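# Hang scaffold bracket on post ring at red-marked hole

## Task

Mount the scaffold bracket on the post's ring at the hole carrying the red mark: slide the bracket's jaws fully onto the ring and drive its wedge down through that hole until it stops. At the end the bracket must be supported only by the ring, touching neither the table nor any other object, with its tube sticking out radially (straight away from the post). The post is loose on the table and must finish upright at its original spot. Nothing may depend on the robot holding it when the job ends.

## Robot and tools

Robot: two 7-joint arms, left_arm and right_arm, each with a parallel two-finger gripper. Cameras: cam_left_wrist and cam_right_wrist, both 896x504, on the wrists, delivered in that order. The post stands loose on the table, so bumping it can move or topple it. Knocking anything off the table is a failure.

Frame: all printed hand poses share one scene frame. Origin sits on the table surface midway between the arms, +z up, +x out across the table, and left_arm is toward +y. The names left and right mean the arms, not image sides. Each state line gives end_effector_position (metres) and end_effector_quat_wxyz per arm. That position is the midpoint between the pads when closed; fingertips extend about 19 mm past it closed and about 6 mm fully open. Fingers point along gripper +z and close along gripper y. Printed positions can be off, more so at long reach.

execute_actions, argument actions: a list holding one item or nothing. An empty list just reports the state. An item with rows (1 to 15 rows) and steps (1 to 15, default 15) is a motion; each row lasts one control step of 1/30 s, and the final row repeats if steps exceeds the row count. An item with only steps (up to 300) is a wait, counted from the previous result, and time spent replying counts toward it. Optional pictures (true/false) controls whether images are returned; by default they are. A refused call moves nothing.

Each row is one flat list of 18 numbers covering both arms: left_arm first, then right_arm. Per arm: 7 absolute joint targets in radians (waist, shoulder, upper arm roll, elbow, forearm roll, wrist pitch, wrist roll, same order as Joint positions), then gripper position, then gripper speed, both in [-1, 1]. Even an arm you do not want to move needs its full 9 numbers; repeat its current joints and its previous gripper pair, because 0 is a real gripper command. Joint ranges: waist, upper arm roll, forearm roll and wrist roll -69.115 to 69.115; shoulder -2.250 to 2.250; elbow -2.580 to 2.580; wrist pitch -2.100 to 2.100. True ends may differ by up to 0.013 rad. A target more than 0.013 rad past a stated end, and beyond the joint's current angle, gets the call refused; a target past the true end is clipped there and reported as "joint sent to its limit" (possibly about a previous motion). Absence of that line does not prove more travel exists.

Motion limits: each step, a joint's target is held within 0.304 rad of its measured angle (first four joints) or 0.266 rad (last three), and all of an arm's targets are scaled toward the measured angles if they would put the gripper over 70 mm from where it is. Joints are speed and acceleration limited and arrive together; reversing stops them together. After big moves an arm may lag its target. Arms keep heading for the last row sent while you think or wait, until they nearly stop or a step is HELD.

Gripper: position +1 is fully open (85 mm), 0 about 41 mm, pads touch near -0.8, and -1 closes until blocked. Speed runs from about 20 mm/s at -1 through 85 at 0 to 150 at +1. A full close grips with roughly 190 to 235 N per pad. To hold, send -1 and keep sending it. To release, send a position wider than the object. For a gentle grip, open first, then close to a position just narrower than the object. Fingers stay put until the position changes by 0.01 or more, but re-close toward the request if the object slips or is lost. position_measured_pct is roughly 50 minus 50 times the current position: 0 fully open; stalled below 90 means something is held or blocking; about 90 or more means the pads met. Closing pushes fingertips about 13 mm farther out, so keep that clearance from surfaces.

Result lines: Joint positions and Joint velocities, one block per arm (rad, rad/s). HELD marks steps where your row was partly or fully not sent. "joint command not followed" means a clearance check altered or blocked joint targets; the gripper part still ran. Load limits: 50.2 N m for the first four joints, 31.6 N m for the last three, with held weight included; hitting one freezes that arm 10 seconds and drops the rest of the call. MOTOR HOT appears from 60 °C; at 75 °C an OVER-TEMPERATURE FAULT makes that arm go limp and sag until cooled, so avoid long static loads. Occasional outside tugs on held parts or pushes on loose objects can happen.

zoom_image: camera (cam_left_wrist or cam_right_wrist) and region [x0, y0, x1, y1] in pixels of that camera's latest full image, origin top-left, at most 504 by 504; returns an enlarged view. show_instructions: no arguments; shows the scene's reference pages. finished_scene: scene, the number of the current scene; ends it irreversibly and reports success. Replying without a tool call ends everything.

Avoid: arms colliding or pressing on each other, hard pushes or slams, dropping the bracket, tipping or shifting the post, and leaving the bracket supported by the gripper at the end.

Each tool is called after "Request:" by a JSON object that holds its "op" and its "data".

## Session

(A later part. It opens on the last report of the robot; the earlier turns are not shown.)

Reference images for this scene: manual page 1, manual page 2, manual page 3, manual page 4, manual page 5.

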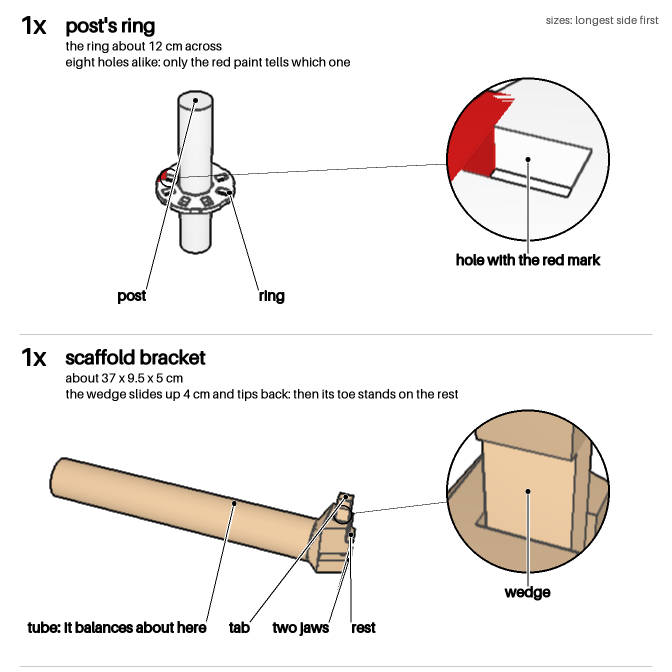

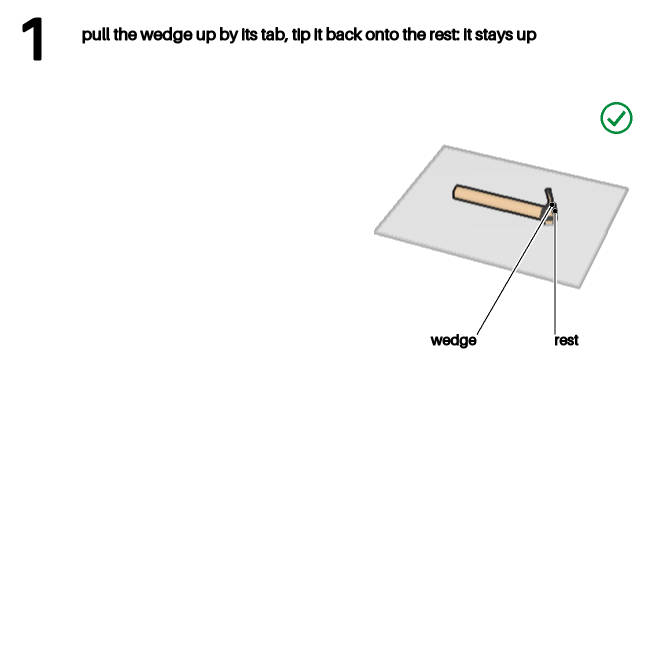

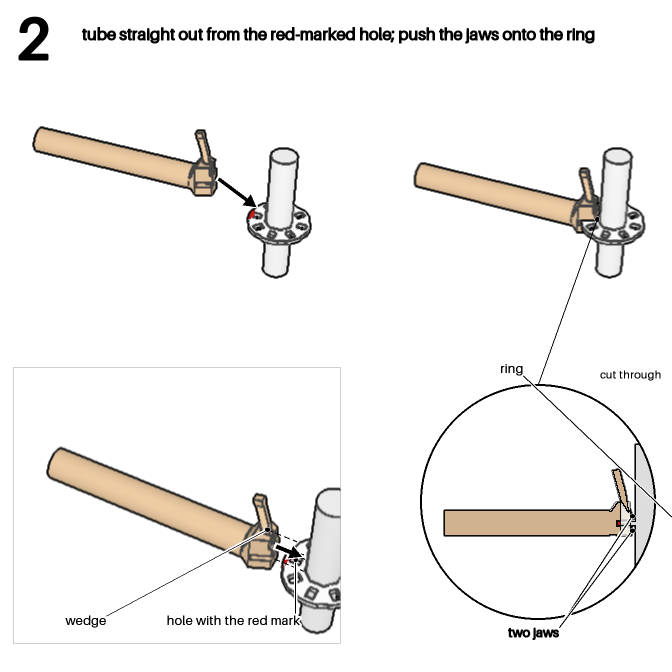

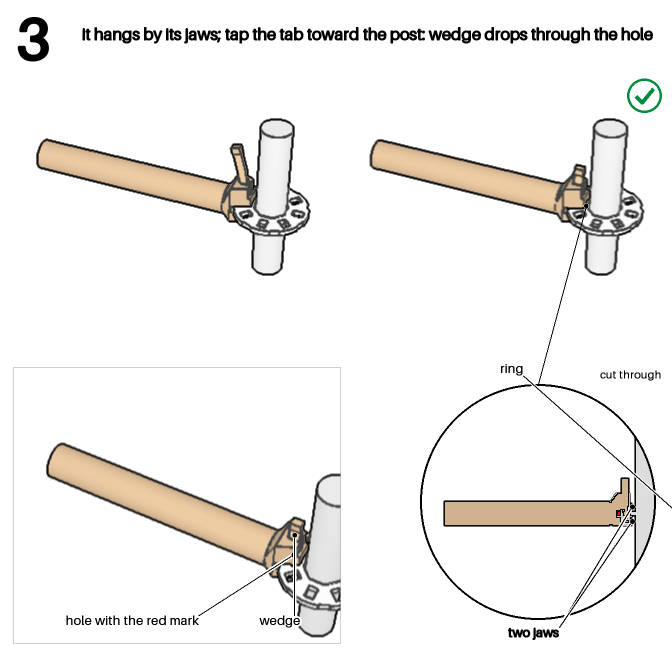

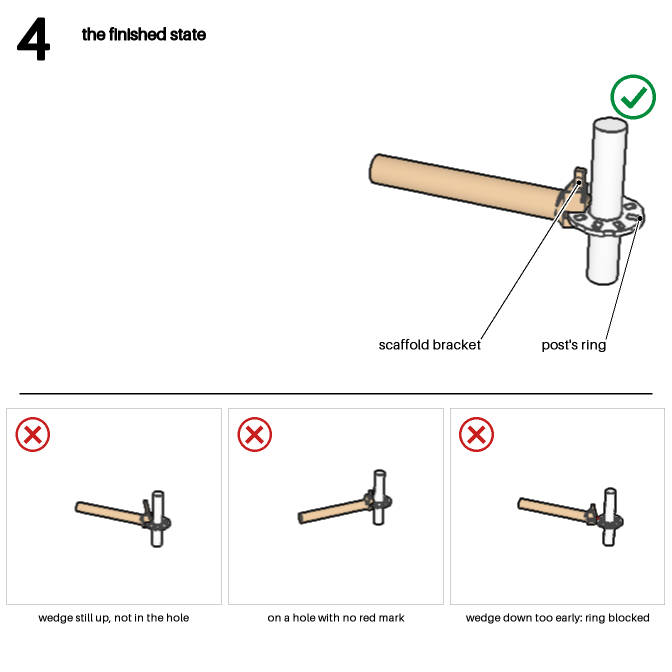

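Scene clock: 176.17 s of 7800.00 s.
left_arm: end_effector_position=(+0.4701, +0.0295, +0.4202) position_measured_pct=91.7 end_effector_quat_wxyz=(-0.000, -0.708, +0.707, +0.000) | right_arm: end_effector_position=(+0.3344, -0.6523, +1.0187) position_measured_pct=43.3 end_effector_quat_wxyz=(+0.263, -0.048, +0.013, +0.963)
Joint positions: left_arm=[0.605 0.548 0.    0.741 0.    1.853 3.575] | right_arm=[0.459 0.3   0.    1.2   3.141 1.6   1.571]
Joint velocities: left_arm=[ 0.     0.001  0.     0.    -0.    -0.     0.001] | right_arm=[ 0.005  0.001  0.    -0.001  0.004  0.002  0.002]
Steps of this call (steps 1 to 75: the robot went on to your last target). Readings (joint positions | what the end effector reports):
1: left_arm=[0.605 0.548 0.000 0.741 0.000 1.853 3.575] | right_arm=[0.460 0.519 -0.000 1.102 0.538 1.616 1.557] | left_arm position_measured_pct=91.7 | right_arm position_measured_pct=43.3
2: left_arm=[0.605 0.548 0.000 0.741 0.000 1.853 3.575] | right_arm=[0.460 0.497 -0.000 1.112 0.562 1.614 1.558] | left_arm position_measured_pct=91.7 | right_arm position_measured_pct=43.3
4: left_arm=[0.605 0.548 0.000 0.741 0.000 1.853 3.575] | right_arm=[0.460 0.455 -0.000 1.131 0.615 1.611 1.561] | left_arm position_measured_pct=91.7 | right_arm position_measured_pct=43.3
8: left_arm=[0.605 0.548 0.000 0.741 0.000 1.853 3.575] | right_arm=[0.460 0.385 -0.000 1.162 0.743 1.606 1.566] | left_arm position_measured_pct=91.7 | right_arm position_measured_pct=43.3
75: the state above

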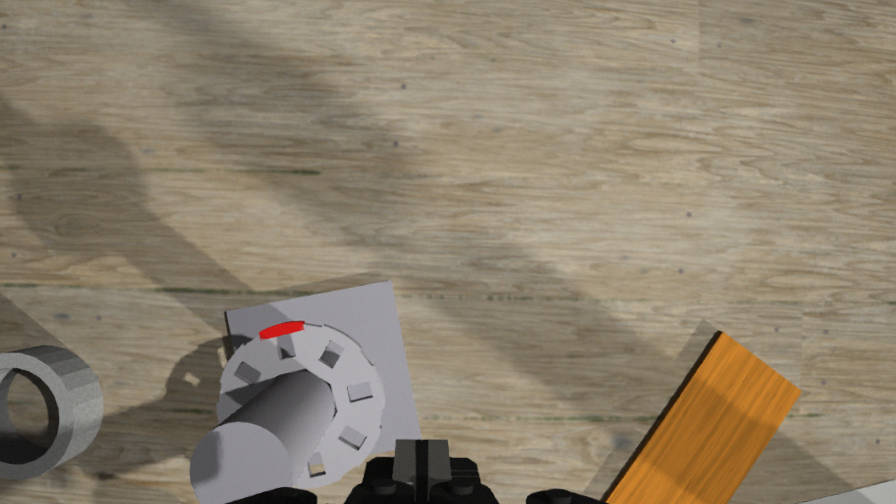

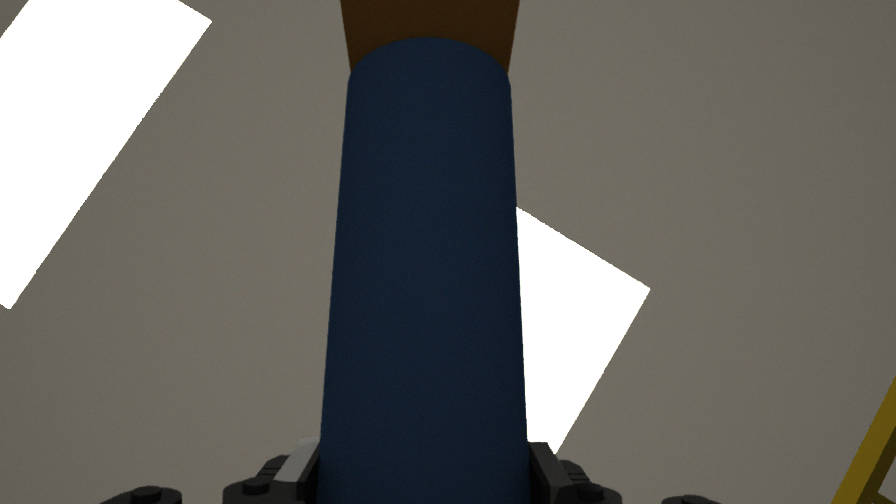

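Request:
{"op": "execute_actions", "data": {"actions": [{"rows": [[0.6052,0.548,0,0.7407,0,1.8529,3.575,-1,0,0.46,0.3,0,1.2,3.1416,-0.2,1.5708,-1,0]], "steps": 15}], "pictures": false}}

Request:
{"op": "execute_actions", "data": {"actions": [{"steps": 30}], "pictures": false}}

Request:
{"op": "execute_actions", "data": {"actions": [{"rows": [[0.6052,0.548,0,0.7407,0,1.8529,3.575,-1,0,0.46,0.3,0,1.2,3.1416,-0.5,1.5708,-1,0]], "steps": 12}], "pictures": false}}

Request:
{"op": "execute_actions", "data": {"actions": [{"rows": [[0.6052,0.548,0,0.7407,0,1.8529,3.575,-1,0,0.46,0.3,0,1.2,3.1416,-0.8,1.5708,-1,0]], "steps": 12}], "pictures": false}}

Request:
{"op": "execute_actions", "data": {"actions": [{"rows": [[0.6052,0.548,0,0.7407,0,1.8529,3.575,-1,0,0.46,0.3,0,1.2,3.1416,-1.1,1.5708,-1,0]], "steps": 12}], "pictures": false}}

Request:
{"op": "execute_actions", "data": {"actions": [{"rows": [[0.6052,0.548,0,0.7407,0,1.8529,3.575,-1,0,0.2531,0.4814,0,1.1002,3.0514,-1.18,1.9740,-1,0]], "steps": 13}], "pictures": false}}

Request:
{"op": "execute_actions", "data": {"actions": [{"rows": [[0.6052,0.548,0,0.7407,0,1.8529,3.575,-1,0,0.0462,0.6628,0,1.0005,2.9611,-1.225,2.3773,-1,0]], "steps": 12}], "pictures": false}}

Request:
{"op": "execute_actions", "data": {"actions": [{"rows": [[0.6052,0.548,0,0.7407,0,1.8529,3.575,-1,0,-0.1607,0.8441,0,0.9007,2.8709,-1.27,2.7805,-1,0]], "steps": 12}], "pictures": false}}

Request:
{"op": "execute_actions", "data": {"actions": [{"rows": [[0.6052,0.548,0,0.7407,0,1.8529,3.575,-1,0,-0.3676,1.0255,0,0.8009,2.7806,-1.3138,3.1837,-1,0]], "steps": 15}], "pictures": false}}

Request:
{"op": "execute_actions", "data": {"actions": [{"steps": 12}]}}

Scene clock: 201.17 s of 7800.00 s.
left_arm: end_effector_position=(+0.4701, +0.0295, +0.4202) position_measured_pct=91.7 end_effector_quat_wxyz=(-0.000, -0.708, +0.707, +0.000) | right_arm: end_effector_position=(+0.4654, -0.7298, +0.9961) position_measured_pct=43.3 end_effector_quat_wxyz=(+0.258, +0.192, -0.053, +0.945)
Joint positions: left_arm=[0.605 0.548 0.    0.741 0.    1.853 3.575] | right_arm=[ 0.46   0.299 -0.     1.2    3.142  1.098  1.571]
Joint velocities: left_arm=[-0.     0.001 -0.     0.001  0.001 -0.     0.   ] | right_arm=[-0.001  0.004  0.    -0.    -0.    -1.22   0.   ]
Steps of this call (steps 1 to 15: the robot went on to your last target; steps 16 to 90: nothing new was sent; then 21.50 s passed at rest; steps 91 to 105: all 15 steps of this action). Readings (joint positions | what the end effector reports):
91: left_arm=[0.605 0.548 0.000 0.741 -0.000 1.853 3.575] | right_arm=[0.460 0.300 -0.000 1.200 3.142 1.599 1.571] | left_arm position_measured_pct=91.7 | right_arm position_measured_pct=43.3
92: left_arm=[0.605 0.548 0.000 0.741 0.000 1.853 3.575] | right_arm=[0.460 0.299 0.000 1.200 3.142 1.591 1.571] | left_arm position_measured_pct=91.7 | right_arm position_measured_pct=43.3
94: left_arm=[0.605 0.548 0.000 0.741 -0.000 1.853 3.575] | right_arm=[0.460 0.297 0.000 1.198 3.142 1.543 1.571] | left_arm position_measured_pct=91.7 | right_arm position_measured_pct=43.3
98: left_arm=[0.605 0.548 0.000 0.741 0.000 1.853 3.575] | right_arm=[0.460 0.296 0.000 1.198 3.142 1.382 1.571] | left_arm position_measured_pct=91.7 | right_arm position_measured_pct=43.3
105: the state above

Scene clock: 202.17 s of 7800.00 s.
left_arm: end_effector_position=(+0.4701, +0.0295, +0.4202) position_measured_pct=91.7 end_effector_quat_wxyz=(-0.000, -0.708, +0.707, +0.000) | right_arm: end_effector_position=(+0.6290, -0.8264, +0.6927) position_measured_pct=43.3 end_effector_quat_wxyz=(+0.182, +0.699, -0.191, +0.664)
Joint positions: left_arm=[0.605 0.548 0.    0.741 0.    1.853 3.575] | right_arm=[ 0.46   0.301 -0.     1.2    3.142 -0.121  1.571]
Joint velocities: left_arm=[ 0.     0.    -0.     0.001 -0.001  0.001  0.001] | right_arm=[ 0.001  0.005 -0.     0.014  0.001 -1.117  0.002]
Steps of this call (steps 1 to 30: the robot went on to your last target). Readings (joint positions | what the end effector reports):
1: left_arm=[0.605 0.548 0.000 0.741 0.000 1.853 3.575] | right_arm=[0.460 0.299 -0.000 1.200 3.142 1.057 1.571] | left_arm position_measured_pct=91.7 | right_arm position_measured_pct=43.3
2: left_arm=[0.605 0.548 -0.000 0.741 0.000 1.853 3.575] | right_arm=[0.460 0.299 -0.000 1.200 3.142 1.016 1.571] | left_arm position_measured_pct=91.7 | right_arm position_measured_pct=43.3
4: left_arm=[0.605 0.548 0.000 0.741 0.000 1.853 3.575] | right_arm=[0.460 0.300 -0.000 1.200 3.142 0.935 1.571] | left_arm position_measured_pct=91.7 | right_arm position_measured_pct=43.3
8: left_arm=[0.605 0.548 0.000 0.741 0.000 1.853 3.575] | right_arm=[0.460 0.300 -0.000 1.200 3.142 0.772 1.571] | left_arm position_measured_pct=91.7 | right_arm position_measured_pct=43.3
30: the state above

Scene clock: 202.57 s of 7800.00 s.
left_arm: end_effector_position=(+0.4701, +0.0295, +0.4202) position_measured_pct=91.7 end_effector_quat_wxyz=(-0.000, -0.708, +0.707, +0.000) | right_arm: end_effector_position=(+0.6052, -0.8125, +0.5732) position_measured_pct=43.3 end_effector_quat_wxyz=(+0.141, +0.814, -0.223, +0.517)
Joint positions: left_arm=[ 0.605  0.548 -0.     0.741  0.     1.853  3.575] | right_arm=[ 0.46   0.304  0.     1.205  3.142 -0.501  1.571]
Joint velocities: left_arm=[-0.    -0.001 -0.    -0.     0.    -0.001 -0.001] | right_arm=[ 0.001  0.02   0.     0.007  0.    -0.058 -0.002]
Steps of this call (steps 1 to 12: all 12 steps of this action). Readings (joint positions | what the end effector reports):
1: left_arm=[0.605 0.548 0.000 0.741 0.000 1.853 3.575] | right_arm=[0.460 0.301 -0.000 1.201 3.142 -0.157 1.571] | left_arm position_measured_pct=91.7 | right_arm position_measured_pct=43.3
2: left_arm=[0.605 0.548 0.000 0.741 0.000 1.853 3.575] | right_arm=[0.460 0.301 -0.000 1.201 3.142 -0.195 1.571] | left_arm position_measured_pct=91.7 | right_arm position_measured_pct=43.3
4: left_arm=[0.605 0.548 0.000 0.741 0.000 1.853 3.575] | right_arm=[0.460 0.301 -0.000 1.200 3.142 -0.275 1.571] | left_arm position_measured_pct=91.7 | right_arm position_measured_pct=43.3
8: left_arm=[0.605 0.548 0.000 0.741 0.000 1.853 3.575] | right_arm=[0.460 0.301 -0.000 1.200 3.142 -0.433 1.571] | left_arm position_measured_pct=91.7 | right_arm position_measured_pct=43.3
12: the state above

Scene clock: 202.97 s of 7800.00 s.
left_arm: end_effector_position=(+0.4701, +0.0295, +0.4202) position_measured_pct=91.7 end_effector_quat_wxyz=(-0.000, -0.708, +0.707, +0.000) | right_arm: end_effector_position=(+0.5602, -0.7859, +0.4968) position_measured_pct=43.3 end_effector_quat_wxyz=(+0.107, +0.882, -0.241, +0.390)
Joint positions: left_arm=[0.605 0.548 0.    0.741 0.    1.853 3.575] | right_arm=[ 0.46   0.303  0.     1.205  3.142 -0.802  1.571]
Joint velocities: left_arm=[ 0.    -0.    -0.    -0.     0.001 -0.    -0.   ] | right_arm=[-0.     0.033  0.001  0.024  0.    -0.085 -0.001]
Steps of this call (steps 1 to 12: all 12 steps of this action). Readings (joint positions | what the end effector reports):
1: left_arm=[0.605 0.548 0.000 0.741 0.000 1.853 3.575] | right_arm=[0.460 0.305 0.000 1.204 3.142 -0.503 1.571] | left_arm position_measured_pct=91.7 | right_arm position_measured_pct=43.3
2: left_arm=[0.605 0.548 0.000 0.741 0.000 1.853 3.575] | right_arm=[0.460 0.304 0.000 1.202 3.142 -0.511 1.571] | left_arm position_measured_pct=91.7 | right_arm position_measured_pct=43.3
4: left_arm=[0.605 0.548 0.000 0.741 0.000 1.853 3.575] | right_arm=[0.460 0.300 -0.000 1.197 3.142 -0.559 1.571] | left_arm position_measured_pct=91.7 | right_arm position_measured_pct=43.3
8: left_arm=[0.605 0.548 0.000 0.741 0.000 1.853 3.575] | right_arm=[0.460 0.298 -0.000 1.198 3.142 -0.718 1.571] | left_arm position_measured_pct=91.7 | right_arm position_measured_pct=43.3
12: the state above

Scene clock: 203.37 s of 7800.00 s.
left_arm: end_effector_position=(+0.4701, +0.0295, +0.4202) position_measured_pct=91.7 end_effector_quat_wxyz=(-0.000, -0.708, +0.707, +0.000) | right_arm: end_effector_position=(+0.4980, -0.7492, +0.4389) position_measured_pct=43.3 end_effector_quat_wxyz=(+0.070, +0.930, -0.254, +0.254)
Joint positions: left_arm=[0.605 0.548 0.    0.741 0.    1.853 3.575] | right_arm=[ 0.46   0.302  0.     1.204  3.142 -1.102  1.571]
Joint velocities: left_arm=[ 0.     0.     0.    -0.     0.001 -0.001  0.   ] | right_arm=[-0.     0.018  0.001  0.015  0.001 -0.078  0.   ]
Steps of this call (steps 1 to 12: all 12 steps of this action). Readings (joint positions | what the end effector reports):
1: left_arm=[0.605 0.548 0.000 0.741 0.000 1.853 3.575] | right_arm=[0.460 0.303 0.000 1.205 3.142 -0.804 1.571] | left_arm position_measured_pct=91.7 | right_arm position_measured_pct=43.3
2: left_arm=[0.605 0.548 -0.000 0.741 0.000 1.853 3.575] | right_arm=[0.460 0.303 0.000 1.203 3.142 -0.812 1.571] | left_arm position_measured_pct=91.7 | right_arm position_measured_pct=43.3
4: left_arm=[0.605 0.548 0.000 0.741 0.000 1.853 3.575] | right_arm=[0.460 0.300 -0.000 1.197 3.142 -0.858 1.571] | left_arm position_measured_pct=91.7 | right_arm position_measured_pct=43.3
8: left_arm=[0.605 0.548 0.000 0.741 0.000 1.853 3.575] | right_arm=[0.460 0.299 -0.000 1.198 3.142 -1.018 1.571] | left_arm position_measured_pct=91.7 | right_arm position_measured_pct=43.3
12: the state above

Scene clock: 203.80 s of 7800.00 s.
left_arm: end_effector_position=(+0.4701, +0.0295, +0.4202) position_measured_pct=91.7 end_effector_quat_wxyz=(-0.000, -0.708, +0.707, +0.000) | right_arm: end_effector_position=(+0.5801, -0.6398, +0.3752) position_measured_pct=43.3 end_effector_quat_wxyz=(+0.030, +0.979, -0.012, +0.200)
Joint positions: left_arm=[0.605 0.548 0.    0.741 0.    1.853 3.575] | right_arm=[ 0.278  0.46  -0.001  1.112  3.061 -1.17   1.913]
Joint velocities: left_arm=[ 0.    -0.    -0.    -0.    -0.     0.001  0.   ] | right_arm=[-0.337  0.29  -0.049 -0.148 -0.18  -0.137  0.885]
Steps of this call (steps 1 to 13: all 13 steps of this action). Readings (joint positions | what the end effector reports):
1: left_arm=[0.605 0.548 0.000 0.741 0.000 1.853 3.575] | right_arm=[0.459 0.303 0.001 1.204 3.142 -1.103 1.572] | left_arm position_measured_pct=91.7 | right_arm position_measured_pct=43.3
2: left_arm=[0.605 0.548 0.000 0.741 0.000 1.853 3.575] | right_arm=[0.453 0.308 0.003 1.199 3.141 -1.105 1.577] | left_arm position_measured_pct=91.7 | right_arm position_measured_pct=43.3
4: left_arm=[0.605 0.548 0.000 0.741 0.000 1.853 3.575] | right_arm=[0.426 0.331 0.008 1.182 3.133 -1.113 1.611] | left_arm position_measured_pct=91.7 | right_arm position_measured_pct=43.3
8: left_arm=[0.605 0.548 -0.000 0.741 0.000 1.853 3.575] | right_arm=[0.354 0.395 0.002 1.148 3.097 -1.141 1.729] | left_arm position_measured_pct=91.7 | right_arm position_measured_pct=43.3
13: the state above

Scene clock: 204.20 s of 7800.00 s.
left_arm: end_effector_position=(+0.4701, +0.0295, +0.4202) position_measured_pct=91.7 end_effector_quat_wxyz=(-0.000, -0.708, +0.707, +0.000) | right_arm: end_effector_position=(+0.6385, -0.5043, +0.3057) position_measured_pct=43.3 end_effector_quat_wxyz=(-0.015, +0.956, +0.246, +0.159)
Joint positions: left_arm=[0.605 0.548 0.    0.741 0.    1.853 3.575] | right_arm=[ 0.086  0.628 -0.     1.019  2.978 -1.215  2.27 ]
Joint velocities: left_arm=[ 0.     0.001 -0.     0.     0.001  0.002  0.   ] | right_arm=[-0.41   0.356 -0.019 -0.19  -0.195 -0.091  1.134]
Steps of this call (steps 1 to 12: all 12 steps of this action). Readings (joint positions | what the end effector reports):
1: left_arm=[0.605 0.548 -0.000 0.741 0.000 1.853 3.575] | right_arm=[0.266 0.471 -0.002 1.107 3.056 -1.175 1.940] | left_arm position_measured_pct=91.7 | right_arm position_measured_pct=43.3
2: left_arm=[0.605 0.548 -0.000 0.741 0.000 1.853 3.575] | right_arm=[0.251 0.483 0.000 1.099 3.051 -1.179 1.960] | left_arm position_measured_pct=91.7 | right_arm position_measured_pct=43.3
4: left_arm=[0.605 0.548 0.000 0.741 0.000 1.853 3.575] | right_arm=[0.217 0.514 0.002 1.082 3.037 -1.185 2.001] | left_arm position_measured_pct=91.7 | right_arm position_measured_pct=43.3
8: left_arm=[0.605 0.548 0.000 0.741 0.000 1.853 3.575] | right_arm=[0.148 0.575 0.001 1.048 3.006 -1.201 2.115] | left_arm position_measured_pct=91.7 | right_arm position_measured_pct=43.3
12: the state above

Scene clock: 204.60 s of 7800.00 s.
left_arm: end_effector_position=(+0.4701, +0.0295, +0.4202) position_measured_pct=91.7 end_effector_quat_wxyz=(-0.000, -0.708, +0.707, +0.000) | right_arm: end_effector_position=(+0.6572, -0.3526, +0.2321) position_measured_pct=43.3 end_effector_quat_wxyz=(-0.067, +0.861, +0.487, +0.128)
Joint positions: left_arm=[ 0.605  0.548 -0.     0.741  0.     1.853  3.575] | right_arm=[-0.108  0.799 -0.001  0.926  2.893 -1.258  2.624]
Joint velocities: left_arm=[-0.    -0.    -0.    -0.    -0.001 -0.    -0.   ] | right_arm=[-0.422  0.364 -0.005 -0.197 -0.185 -0.098  1.216]
Steps of this call (steps 1 to 12: all 12 steps of this action). Readings (joint positions | what the end effector reports):
1: left_arm=[0.605 0.548 0.000 0.741 0.000 1.853 3.575] | right_arm=[0.072 0.641 -0.001 1.013 2.972 -1.219 2.305] | left_arm position_measured_pct=91.7 | right_arm position_measured_pct=43.3
2: left_arm=[0.605 0.548 0.000 0.741 0.000 1.853 3.575] | right_arm=[0.055 0.655 0.001 1.004 2.966 -1.223 2.331] | left_arm position_measured_pct=91.7 | right_arm position_measured_pct=43.3
4: left_arm=[0.605 0.548 -0.000 0.741 0.000 1.853 3.575] | right_arm=[0.022 0.685 0.001 0.987 2.951 -1.229 2.370] | left_arm position_measured_pct=91.7 | right_arm position_measured_pct=43.3
8: left_arm=[0.605 0.548 0.000 0.741 0.000 1.853 3.575] | right_arm=[-0.046 0.745 0.001 0.955 2.921 -1.244 2.474] | left_arm position_measured_pct=91.7 | right_arm position_measured_pct=43.3
12: the state above

Scene clock: 205.10 s of 7800.00 s.
left_arm: end_effector_position=(+0.4701, +0.0295, +0.4202) position_measured_pct=91.7 end_effector_quat_wxyz=(-0.000, -0.708, +0.707, +0.000) | right_arm: end_effector_position=(+0.6207, -0.1703, +0.1416) position_measured_pct=43.3 end_effector_quat_wxyz=(-0.132, +0.649, +0.741, +0.106)
Joint positions: left_arm=[0.605 0.548 0.    0.741 0.    1.853 3.575] | right_arm=[-0.342  1.003 -0.001  0.814  2.791 -1.308  3.094]
Joint velocities: left_arm=[ 0.    -0.001 -0.    -0.    -0.001 -0.     0.   ] | right_arm=[-0.32   0.277 -0.012 -0.141 -0.147 -0.071  1.108]
Steps of this call (steps 1 to 15: all 15 steps of this action). Readings (joint positions | what the end effector reports):
1: left_arm=[0.605 0.548 0.000 0.741 0.000 1.853 3.575] | right_arm=[-0.123 0.812 -0.000 0.918 2.887 -1.261 2.663] | left_arm position_measured_pct=91.7 | right_arm position_measured_pct=43.3
2: left_arm=[0.605 0.548 0.000 0.741 0.000 1.853 3.575] | right_arm=[-0.140 0.826 0.001 0.909 2.881 -1.265 2.696] | left_arm position_measured_pct=91.7 | right_arm position_measured_pct=43.3
4: left_arm=[0.605 0.548 -0.000 0.741 0.000 1.853 3.575] | right_arm=[-0.174 0.856 0.001 0.893 2.866 -1.272 2.737] | left_arm position_measured_pct=91.7 | right_arm position_measured_pct=43.3
8: left_arm=[0.605 0.548 0.000 0.741 0.000 1.853 3.575] | right_arm=[-0.242 0.916 0.000 0.860 2.835 -1.286 2.832] | left_arm position_measured_pct=91.7 | right_arm position_measured_pct=43.3
15: the state above

Scene clock: 205.50 s of 7800.00 s.
left_arm: end_effector_position=(+0.4701, +0.0295, +0.4202) position_measured_pct=91.7 end_effector_quat_wxyz=(-0.000, -0.708, +0.707, +0.000) | right_arm: end_effector_position=(+0.6133, -0.1523, +0.1312) position_measured_pct=43.3 end_effector_quat_wxyz=(-0.137, +0.607, +0.776, +0.107)
Joint positions: left_arm=[ 0.605  0.548 -0.     0.741  0.     1.853  3.575] | right_arm=[-0.367  1.025  0.     0.801  2.781 -1.314  3.184]
Joint velocities: left_arm=[ 0.    -0.001  0.    -0.     0.     0.     0.   ] | right_arm=[ 0.002  0.001 -0.001  0.    -0.001 -0.001 -0.   ]
Steps of this call (steps 1 to 12: the robot went on to your last target). Readings (joint positions | what the end effector reports):
1: left_arm=[0.605 0.548 0.000 0.741 0.000 1.853 3.575] | right_arm=[-0.352 1.011 -0.002 0.810 2.786 -1.310 3.127] | left_arm position_measured_pct=91.7 | right_arm position_measured_pct=43.3
2: left_arm=[0.605 0.548 -0.000 0.741 0.000 1.853 3.575] | right_arm=[-0.359 1.017 -0.003 0.807 2.783 -1.312 3.153] | left_arm position_measured_pct=91.7 | right_arm position_measured_pct=43.3
4: left_arm=[0.605 0.548 0.000 0.741 0.000 1.853 3.575] | right_arm=[-0.367 1.024 -0.004 0.804 2.779 -1.314 3.179] | left_arm position_measured_pct=91.7 | right_arm position_measured_pct=43.3
8: left_arm=[0.605 0.548 -0.000 0.741 0.000 1.853 3.575] | right_arm=[-0.368 1.025 -0.001 0.802 2.781 -1.314 3.183] | left_arm position_measured_pct=91.7 | right_arm position_measured_pct=43.3
12: the state above

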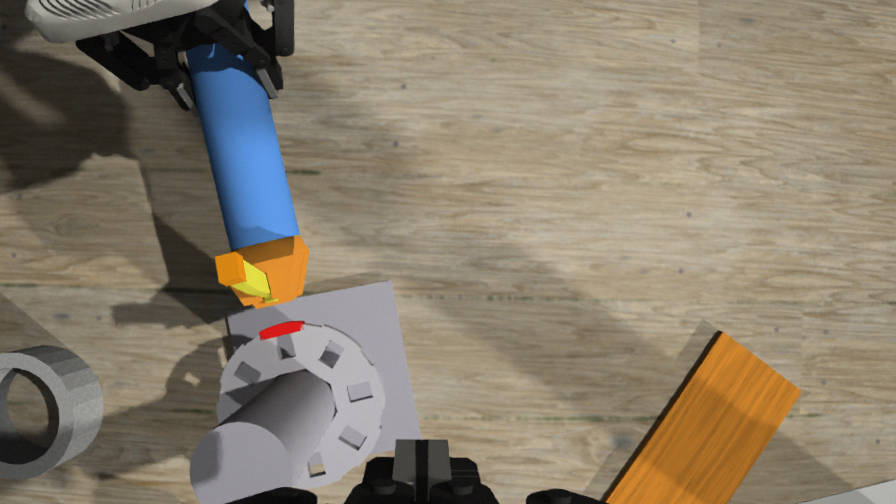

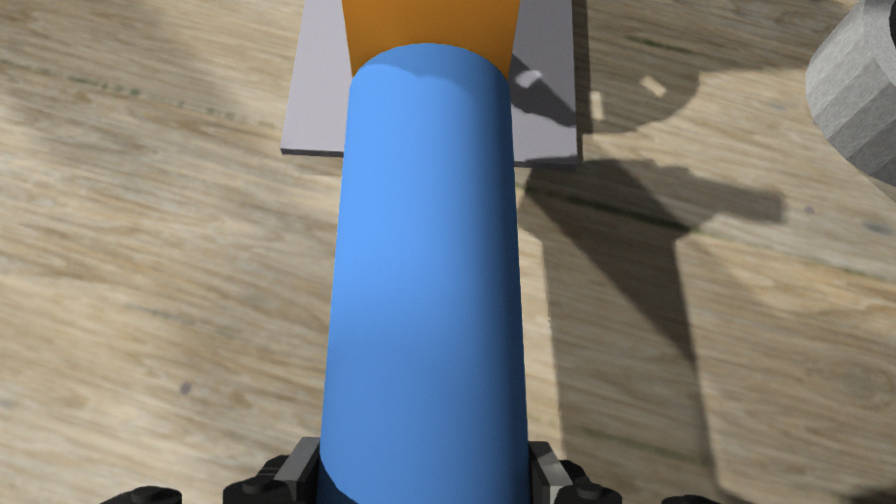

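Request:
{"op": "zoom_image", "data": {"camera": "cam_left_wrist", "region": [160, 40, 420, 440]}}

Region (160, 40, 420, 440) of cam_left_wrist's 896x504 image, scaled by 1.260; it fills the left 328 columns of this view, and the rest is white.

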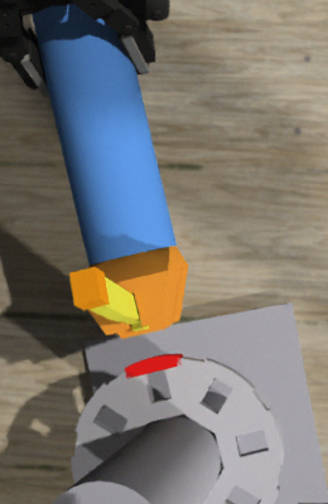

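Request:
{"op": "zoom_image", "data": {"camera": "cam_left_wrist", "region": [200, 180, 340, 380]}}

Region (200, 180, 340, 380) of cam_left_wrist's 896x504 image, scaled by 2.520; it fills the left 353 columns of this view, and the rest is white.

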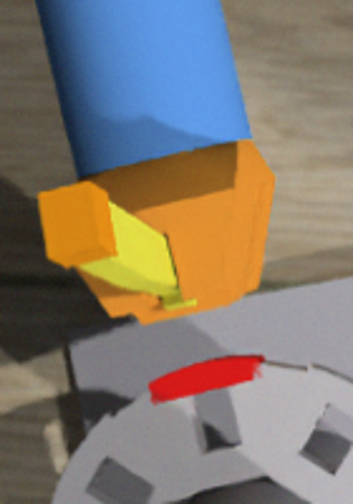

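Request:
{"op": "execute_actions", "data": {"actions": [{"rows": [[0.6052,0.42,0,1.2,-0.5,1.65,3.45,-1,0,-0.3676,1.0255,0,0.8009,2.7806,-1.3138,3.1837,-1,0]], "steps": 14}], "pictures": false}}

Request:
{"op": "execute_actions", "data": {"actions": [{"rows": [[0.62,0.3,0,1.7,-1.0,1.4,3.3,-1,0,-0.3676,1.0255,0,0.8009,2.7806,-1.3138,3.1837,-1,0]], "steps": 14}], "pictures": false}}

Request:
{"op": "execute_actions", "data": {"actions": [{"rows": [[0.93,0.455,0,1.96,-1.52,1.41,3.09,-1,0,-0.3676,1.0255,0,0.8009,2.7806,-1.3138,3.1837,-1,0]], "steps": 14}], "pictures": false}}

Request:
{"op": "execute_actions", "data": {"actions": [{"rows": [[1.2468,0.6104,0,2.2253,-2.0472,1.4270,2.8706,-1,0,-0.3676,1.0255,0,0.8009,2.7806,-1.3138,3.1837,-1,0]], "steps": 15}], "pictures": false}}

Request:
{"op": "execute_actions", "data": {"actions": [{"rows": [[1.2468,0.90,0,2.20,-2.055,1.55,3.10,-1,0,-0.3676,1.0255,0,0.8009,2.7806,-1.3138,3.1837,-1,0]], "steps": 12}], "pictures": false}}

Request:
{"op": "execute_actions", "data": {"actions": [{"rows": [[1.2468,1.1946,0,2.1246,-2.0601,1.6550,3.2982,-1,0,-0.3676,1.0255,0,0.8009,2.7806,-1.3138,3.1837,-1,0]], "steps": 15}], "pictures": false}}

Request:
{"op": "execute_actions", "data": {"actions": [{"steps": 10}]}}

Scene clock: 233.30 s of 7800.00 s.
left_arm: end_effector_position=(+0.4670, +0.1434, +0.3841) position_measured_pct=91.7 end_effector_quat_wxyz=(+0.140, -0.669, +0.723, +0.099) | right_arm: end_effector_position=(+0.6131, -0.1521, +0.1312) position_measured_pct=43.3 end_effector_quat_wxyz=(-0.137, +0.607, +0.776, +0.107)
Joint positions: left_arm=[ 0.606  0.442  0.     1.091 -0.338  1.682  3.47 ] | right_arm=[-0.368  1.026  0.     0.801  2.781 -1.314  3.184]
Joint velocities: left_arm=[-0.001 -0.153 -0.001  0.843 -1.177 -0.249 -0.153] | right_arm=[ 0.001 -0.    -0.     0.    -0.     0.    -0.   ]
Steps of this call (steps 1 to 30: the robot went on to your last target; steps 31 to 90: nothing new was sent; then 24.33 s passed at rest; steps 91 to 104: all 14 steps of this action). Readings (joint positions | what the end effector reports):
91: left_arm=[0.605 0.547 0.000 0.742 -0.001 1.852 3.575] | right_arm=[-0.368 1.026 0.000 0.801 2.781 -1.314 3.184] | left_arm position_measured_pct=91.7 | right_arm position_measured_pct=43.3
92: left_arm=[0.605 0.544 0.000 0.748 -0.005 1.849 3.573] | right_arm=[-0.368 1.026 0.000 0.801 2.781 -1.314 3.184] | left_arm position_measured_pct=91.7 | right_arm position_measured_pct=43.3
94: left_arm=[0.606 0.531 0.000 0.775 -0.027 1.831 3.562] | right_arm=[-0.368 1.026 0.000 0.801 2.781 -1.314 3.184] | left_arm position_measured_pct=91.7 | right_arm position_measured_pct=43.3
98: left_arm=[0.606 0.483 0.001 0.895 -0.133 1.757 3.516] | right_arm=[-0.368 1.026 0.000 0.801 2.781 -1.314 3.184] | left_arm position_measured_pct=91.7 | right_arm position_measured_pct=43.3
104: the state above

Scene clock: 233.77 s of 7800.00 s.
left_arm: end_effector_position=(+0.4555, +0.2886, +0.3710) position_measured_pct=91.7 end_effector_quat_wxyz=(+0.317, -0.460, +0.784, +0.271) | right_arm: end_effector_position=(+0.6131, -0.1521, +0.1312) position_measured_pct=43.3 end_effector_quat_wxyz=(-0.137, +0.607, +0.776, +0.107)
Joint positions: left_arm=[ 0.618  0.311 -0.     1.62  -0.866  1.419  3.311] | right_arm=[-0.368  1.026  0.     0.801  2.781 -1.314  3.184]
Joint velocities: left_arm=[ 0.013 -0.104 -0.002  0.819 -1.216 -0.205 -0.119] | right_arm=[-0.001 -0.    -0.    -0.    -0.001  0.001 -0.   ]
Steps of this call (steps 1 to 14: all 14 steps of this action). Readings (joint positions | what the end effector reports):
1: left_arm=[0.606 0.436 0.000 1.119 -0.376 1.674 3.465] | right_arm=[-0.368 1.026 0.000 0.801 2.781 -1.314 3.184] | left_arm position_measured_pct=91.7 | right_arm position_measured_pct=43.3
2: left_arm=[0.606 0.428 -0.000 1.152 -0.412 1.662 3.458] | right_arm=[-0.368 1.026 0.000 0.801 2.781 -1.314 3.184] | left_arm position_measured_pct=91.7 | right_arm position_measured_pct=43.3
4: left_arm=[0.607 0.405 -0.000 1.228 -0.481 1.624 3.434] | right_arm=[-0.368 1.026 0.000 0.801 2.781 -1.314 3.184] | left_arm position_measured_pct=91.7 | right_arm position_measured_pct=43.3
8: left_arm=[0.614 0.345 -0.000 1.397 -0.630 1.501 3.359] | right_arm=[-0.368 1.026 0.000 0.801 2.781 -1.314 3.184] | left_arm position_measured_pct=91.7 | right_arm position_measured_pct=43.3
14: the state above

Scene clock: 234.23 s of 7800.00 s.
left_arm: end_effector_position=(+0.4785, +0.2255, +0.3593) position_measured_pct=91.7 end_effector_quat_wxyz=(+0.399, -0.032, +0.794, +0.458) | right_arm: end_effector_position=(+0.6131, -0.1521, +0.1312) position_measured_pct=43.3 end_effector_quat_wxyz=(-0.137, +0.607, +0.776, +0.107)
Joint positions: left_arm=[ 0.889  0.436  0.001  1.933 -1.355  1.409  3.112] | right_arm=[-0.368  1.026  0.     0.801  2.781 -1.314  3.184]
Joint velocities: left_arm=[ 0.342  0.165 -0.014  0.256 -1.217  0.008 -0.212] | right_arm=[ 0.     0.    -0.     0.    -0.001  0.     0.001]
Steps of this call (steps 1 to 14: all 14 steps of this action). Readings (joint positions | what the end effector reports):
1: left_arm=[0.619 0.309 -0.000 1.647 -0.905 1.413 3.307] | right_arm=[-0.368 1.026 0.000 0.801 2.781 -1.314 3.184] | left_arm position_measured_pct=91.7 | right_arm position_measured_pct=43.3
2: left_arm=[0.625 0.310 -0.001 1.676 -0.940 1.410 3.301] | right_arm=[-0.368 1.026 0.000 0.801 2.781 -1.314 3.184] | left_arm position_measured_pct=91.7 | right_arm position_measured_pct=43.3
4: left_arm=[0.651 0.320 -0.003 1.732 -0.994 1.409 3.278] | right_arm=[-0.368 1.026 0.000 0.801 2.781 -1.314 3.184] | left_arm position_measured_pct=91.7 | right_arm position_measured_pct=43.3
8: left_arm=[0.767 0.375 -0.002 1.836 -1.115 1.409 3.195] | right_arm=[-0.368 1.026 0.000 0.801 2.781 -1.314 3.184] | left_arm position_measured_pct=91.7 | right_arm position_measured_pct=43.3
14: the state above

Scene clock: 234.73 s of 7800.00 s.
left_arm: end_effector_position=(+0.4684, +0.0381, +0.3288) position_measured_pct=91.7 end_effector_quat_wxyz=(+0.457, +0.410, +0.594, +0.520) | right_arm: end_effector_position=(+0.6131, -0.1521, +0.1312) position_measured_pct=43.3 end_effector_quat_wxyz=(-0.137, +0.607, +0.776, +0.107)
Joint positions: left_arm=[ 1.195  0.587  0.001  2.186 -1.839  1.424  2.902] | right_arm=[-0.368  1.026  0.     0.801  2.781 -1.314  3.184]
Joint velocities: left_arm=[ 0.322  0.152 -0.004  0.267 -1.213  0.019 -0.222] | right_arm=[ 0.    -0.     0.    -0.     0.    -0.     0.001]
Steps of this call (steps 1 to 15: all 15 steps of this action). Readings (joint positions | what the end effector reports):
1: left_arm=[0.901 0.442 0.000 1.941 -1.396 1.410 3.105] | right_arm=[-0.368 1.026 0.000 0.801 2.781 -1.314 3.184] | left_arm position_measured_pct=91.7 | right_arm position_measured_pct=43.3
2: left_arm=[0.918 0.450 -0.001 1.953 -1.435 1.411 3.096] | right_arm=[-0.368 1.026 0.000 0.801 2.781 -1.314 3.184] | left_arm position_measured_pct=91.7 | right_arm position_measured_pct=43.3
4: left_arm=[0.968 0.476 -0.002 1.992 -1.489 1.413 3.063] | right_arm=[-0.368 1.026 0.000 0.801 2.781 -1.314 3.184] | left_arm position_measured_pct=91.7 | right_arm position_measured_pct=43.3
8: left_arm=[1.070 0.526 -0.000 2.080 -1.585 1.417 2.991] | right_arm=[-0.368 1.026 0.000 0.801 2.781 -1.314 3.184] | left_arm position_measured_pct=91.7 | right_arm position_measured_pct=43.3
15: the state above

Scene clock: 235.13 s of 7800.00 s.
left_arm: end_effector_position=(+0.4622, -0.0346, +0.2446) position_measured_pct=91.7 end_effector_quat_wxyz=(+0.494, +0.492, +0.508, +0.506) | right_arm: end_effector_position=(+0.6131, -0.1521, +0.1312) position_measured_pct=43.3 end_effector_quat_wxyz=(-0.137, +0.607, +0.776, +0.107)
Joint positions: left_arm=[ 1.243  0.863  0.001  2.2   -2.042  1.535  3.075] | right_arm=[-0.368  1.026  0.     0.801  2.781 -1.314  3.184]
Joint velocities: left_arm=[ 0.048  0.476  0.001  0.003 -0.208  0.227  0.414] | right_arm=[-0.002 -0.    -0.    -0.001  0.    -0.     0.   ]
Steps of this call (steps 1 to 12: all 12 steps of this action). Readings (joint positions | what the end effector reports):
1: left_arm=[1.205 0.592 0.000 2.194 -1.879 1.425 2.897] | right_arm=[-0.368 1.026 0.000 0.801 2.781 -1.314 3.184] | left_arm position_measured_pct=91.7 | right_arm position_measured_pct=43.3
2: left_arm=[1.212 0.603 0.001 2.198 -1.913 1.428 2.897] | right_arm=[-0.368 1.026 0.000 0.801 2.781 -1.314 3.184] | left_arm position_measured_pct=91.7 | right_arm position_measured_pct=43.3
4: left_arm=[1.220 0.641 0.001 2.198 -1.953 1.439 2.910] | right_arm=[-0.368 1.026 0.000 0.801 2.781 -1.314 3.184] | left_arm position_measured_pct=91.7 | right_arm position_measured_pct=43.3
8: left_arm=[1.233 0.767 0.000 2.199 -2.002 1.489 2.990] | right_arm=[-0.368 1.026 0.000 0.801 2.781 -1.314 3.184] | left_arm position_measured_pct=91.7 | right_arm position_measured_pct=43.3
12: the state above

Scene clock: 235.63 s of 7800.00 s.
left_arm: end_effector_position=(+0.4576, -0.0367, +0.1336) position_measured_pct=91.7 end_effector_quat_wxyz=(+0.502, +0.498, +0.501, +0.499) | right_arm: end_effector_position=(+0.6131, -0.1521, +0.1312) position_measured_pct=43.3 end_effector_quat_wxyz=(-0.137, +0.607, +0.776, +0.107)
Joint positions: left_arm=[ 1.247  1.186  0.     2.126 -2.06   1.654  3.298] | right_arm=[-0.368  1.026  0.     0.801  2.781 -1.314  3.184]
Joint velocities: left_arm=[ 0.001  0.052 -0.005 -0.014 -0.001  0.028  0.014] | right_arm=[ 0.002  0.     0.     0.    -0.    -0.     0.   ]
Steps of this call (steps 1 to 15: all 15 steps of this action). Readings (joint positions | what the end effector reports):
1: left_arm=[1.244 0.880 0.000 2.199 -2.048 1.543 3.088] | right_arm=[-0.368 1.026 0.000 0.801 2.781 -1.314 3.184] | left_arm position_measured_pct=91.7 | right_arm position_measured_pct=43.3
2: left_arm=[1.245 0.902 0.000 2.197 -2.052 1.552 3.103] | right_arm=[-0.368 1.026 0.000 0.801 2.781 -1.314 3.184] | left_arm position_measured_pct=91.7 | right_arm position_measured_pct=43.3
4: left_arm=[1.245 0.962 -0.000 2.189 -2.054 1.574 3.143] | right_arm=[-0.368 1.026 0.000 0.801 2.781 -1.314 3.184] | left_arm position_measured_pct=91.7 | right_arm position_measured_pct=43.3
8: left_arm=[1.246 1.090 0.000 2.155 -2.057 1.618 3.230] | right_arm=[-0.368 1.026 0.000 0.801 2.781 -1.314 3.184] | left_arm position_measured_pct=91.7 | right_arm position_measured_pct=43.3
15: the state above

Scene clock: 235.97 s of 7800.00 s.
left_arm: end_effector_position=(+0.4572, -0.0359, +0.1302) position_measured_pct=91.7 end_effector_quat_wxyz=(+0.500, +0.500, +0.500, +0.500) | right_arm: end_effector_position=(+0.6131, -0.1521, +0.1312) position_measured_pct=43.3 end_effector_quat_wxyz=(-0.137, +0.607, +0.776, +0.107)
Joint positions: left_arm=[ 1.247  1.194  0.     2.125 -2.06   1.655  3.298] | right_arm=[-0.368  1.026  0.     0.801  2.781 -1.314  3.184]
Joint velocities: left_arm=[-0.     0.003 -0.    -0.     0.001  0.     0.001] | right_arm=[ 0.001 -0.     0.     0.    -0.    -0.     0.   ]
Steps of this call (steps 1 to 10: the robot went on to your last target). Readings (joint positions | what the end effector reports):
1: left_arm=[1.247 1.188 0.000 2.125 -2.060 1.655 3.298] | right_arm=[-0.368 1.026 0.000 0.801 2.781 -1.314 3.184] | left_arm position_measured_pct=91.7 | right_arm position_measured_pct=43.3
2: left_arm=[1.247 1.190 0.000 2.125 -2.060 1.655 3.298] | right_arm=[-0.368 1.026 0.000 0.801 2.781 -1.314 3.184] | left_arm position_measured_pct=91.7 | right_arm position_measured_pct=43.3
4: left_arm=[1.247 1.192 0.000 2.125 -2.060 1.655 3.298] | right_arm=[-0.368 1.026 0.000 0.801 2.781 -1.314 3.184] | left_arm position_measured_pct=91.7 | right_arm position_measured_pct=43.3
8: left_arm=[1.247 1.194 0.000 2.125 -2.060 1.655 3.298] | right_arm=[-0.368 1.026 0.000 0.801 2.781 -1.314 3.184] | left_arm position_measured_pct=91.7 | right_arm position_measured_pct=43.3
10: the state above

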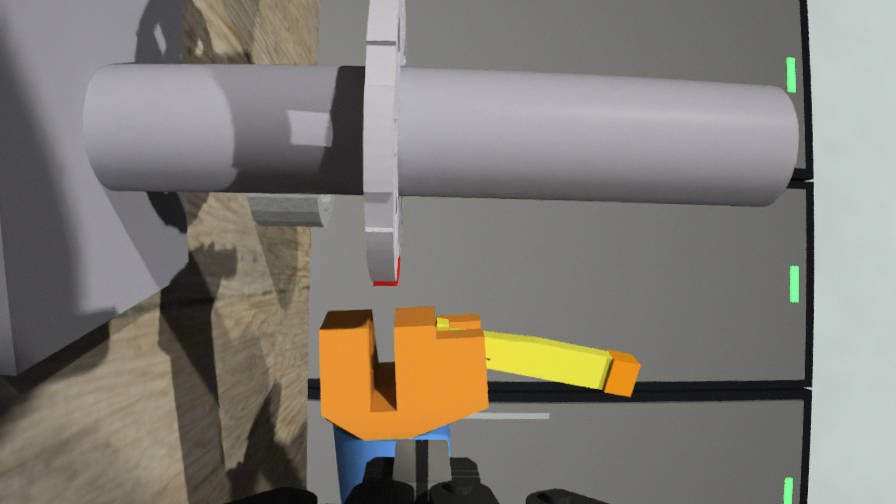

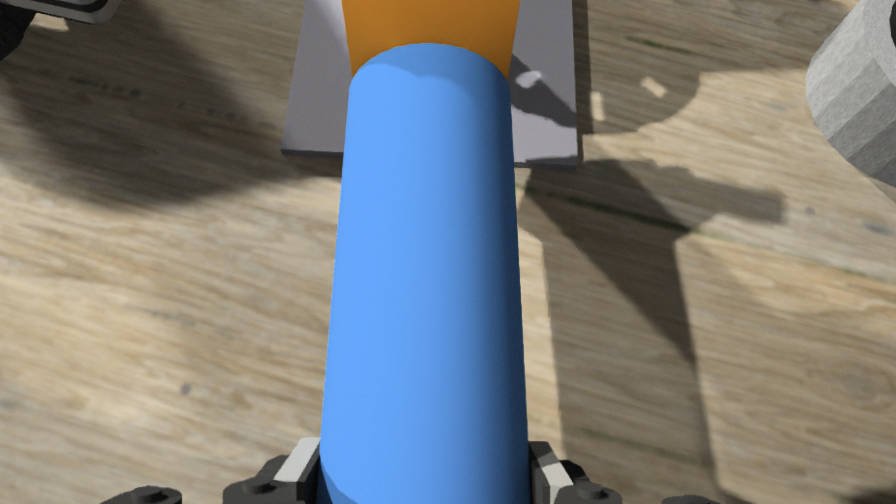

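Request:
{"op": "zoom_image", "data": {"camera": "cam_left_wrist", "region": [300, 190, 520, 450]}}

Region (300, 190, 520, 450) of cam_left_wrist's 896x504 image, scaled by 1.938; it fills the left 426 columns of this view, and the rest is white.

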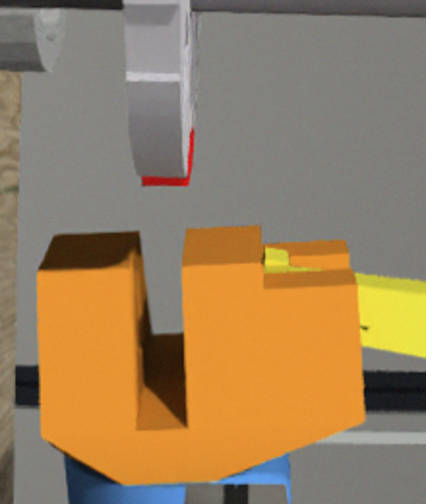

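Request:
{"op": "execute_actions", "data": {"actions": [{"rows": [[1.2468,1.1946,0,2.1246,-2.0601,1.6550,3.2982,-1,0,-0.3577,1.0435,0,0.7793,2.7582,-1.3258,3.2064,-1,0],[1.2468,1.1946,0,2.1246,-2.0601,1.6550,3.2982,-1,0,-0.3577,1.0435,0,0.7793,2.7582,-1.3258,3.2064,-1,0],[1.2468,1.1946,0,2.1246,-2.0601,1.6550,3.2982,-1,0,-0.3577,1.0435,0,0.7793,2.7582,-1.3258,3.2064,-1,0],[1.2468,1.1946,0,2.1246,-2.0601,1.6550,3.2982,-1,0,-0.3577,1.0435,0,0.7793,2.7582,-1.3258,3.2064,-1,0],[1.2468,1.1946,0,2.1246,-2.0601,1.6550,3.2982,-1,0,-0.3478,1.0616,0,0.7577,2.7359,-1.3377,3.2290,-1,0]], "steps": 15}]}}

Request:
{"op": "zoom_image", "data": {"camera": "cam_left_wrist", "region": [300, 190, 520, 450]}}

Scene clock: 261.93 s of 7800.00 s.
left_arm: end_effector_position=(+0.4572, -0.0359, +0.1300) position_measured_pct=91.7 end_effector_quat_wxyz=(+0.500, +0.500, +0.500, +0.500) | right_arm: end_effector_position=(+0.6187, -0.1503, +0.1257) position_measured_pct=43.3 end_effector_quat_wxyz=(-0.155, +0.596, +0.779, +0.119)
Joint positions: left_arm=[ 1.247  1.195 -0.     2.125 -2.06   1.655  3.298] | right_arm=[-0.348  1.061 -0.     0.758  2.736 -1.338  3.229]
Joint velocities: left_arm=[ 0.     0.001 -0.    -0.    -0.    -0.001 -0.001] | right_arm=[ 0.     0.005  0.001 -0.003  0.005 -0.     0.001]
Steps of this call (steps 1 to 15: the robot went on to your last target; steps 16 to 90: nothing new was sent; then 22.47 s passed at rest; steps 91 to 105: all 15 steps of this action). Readings (joint positions | what the end effector reports):
91: left_arm=[1.247 1.195 -0.000 2.125 -2.060 1.655 3.298] | right_arm=[-0.367 1.027 -0.000 0.800 2.780 -1.314 3.184] | left_arm position_measured_pct=91.7 | right_arm position_measured_pct=43.3
92: left_arm=[1.247 1.195 -0.000 2.125 -2.060 1.655 3.298] | right_arm=[-0.364 1.031 -0.001 0.794 2.774 -1.318 3.189] | left_arm position_measured_pct=91.7 | right_arm position_measured_pct=43.3
94: left_arm=[1.247 1.195 -0.000 2.125 -2.060 1.655 3.298] | right_arm=[-0.360 1.040 0.000 0.785 2.764 -1.322 3.201] | left_arm position_measured_pct=91.7 | right_arm position_measured_pct=43.3
98: left_arm=[1.247 1.195 -0.000 2.125 -2.060 1.655 3.298] | right_arm=[-0.351 1.057 0.000 0.764 2.743 -1.334 3.222] | left_arm position_measured_pct=91.7 | right_arm position_measured_pct=43.3
105: the state above

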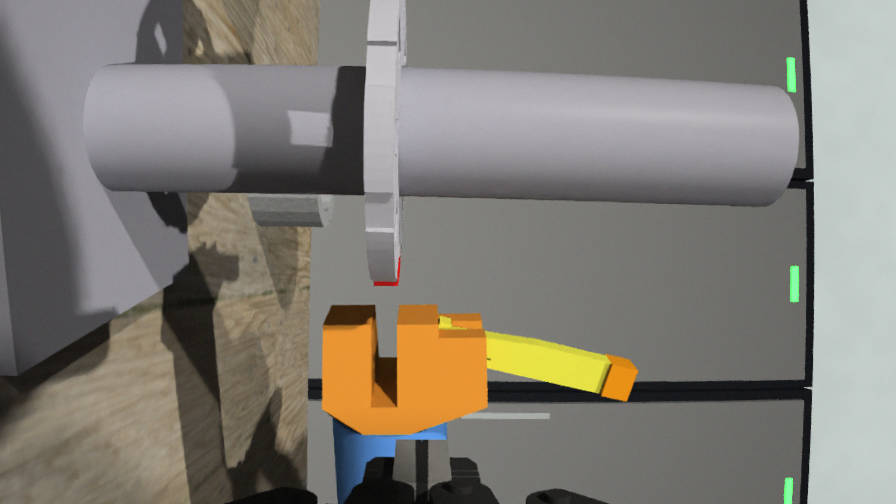

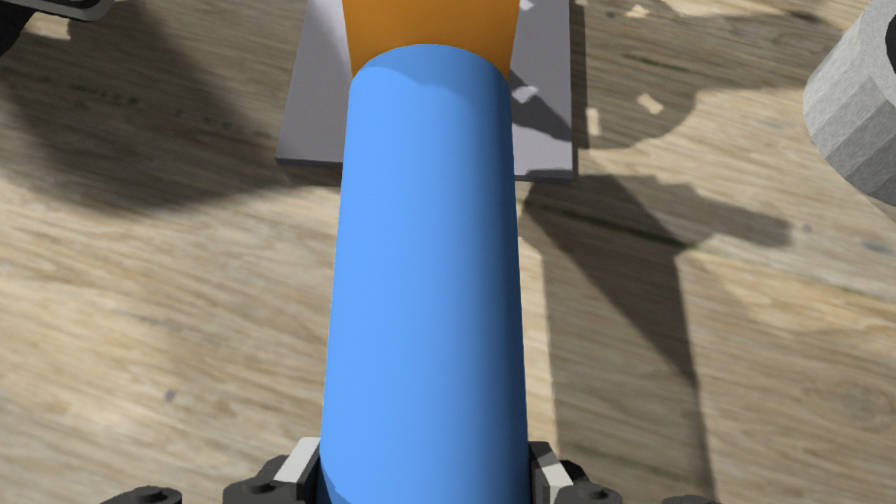

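Region (300, 190, 520, 450) of cam_left_wrist's 896x504 image, scaled by 1.938; it fills the left 426 columns of this view, and the rest is white.

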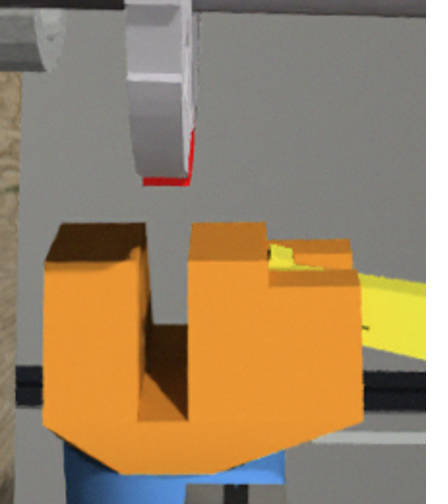

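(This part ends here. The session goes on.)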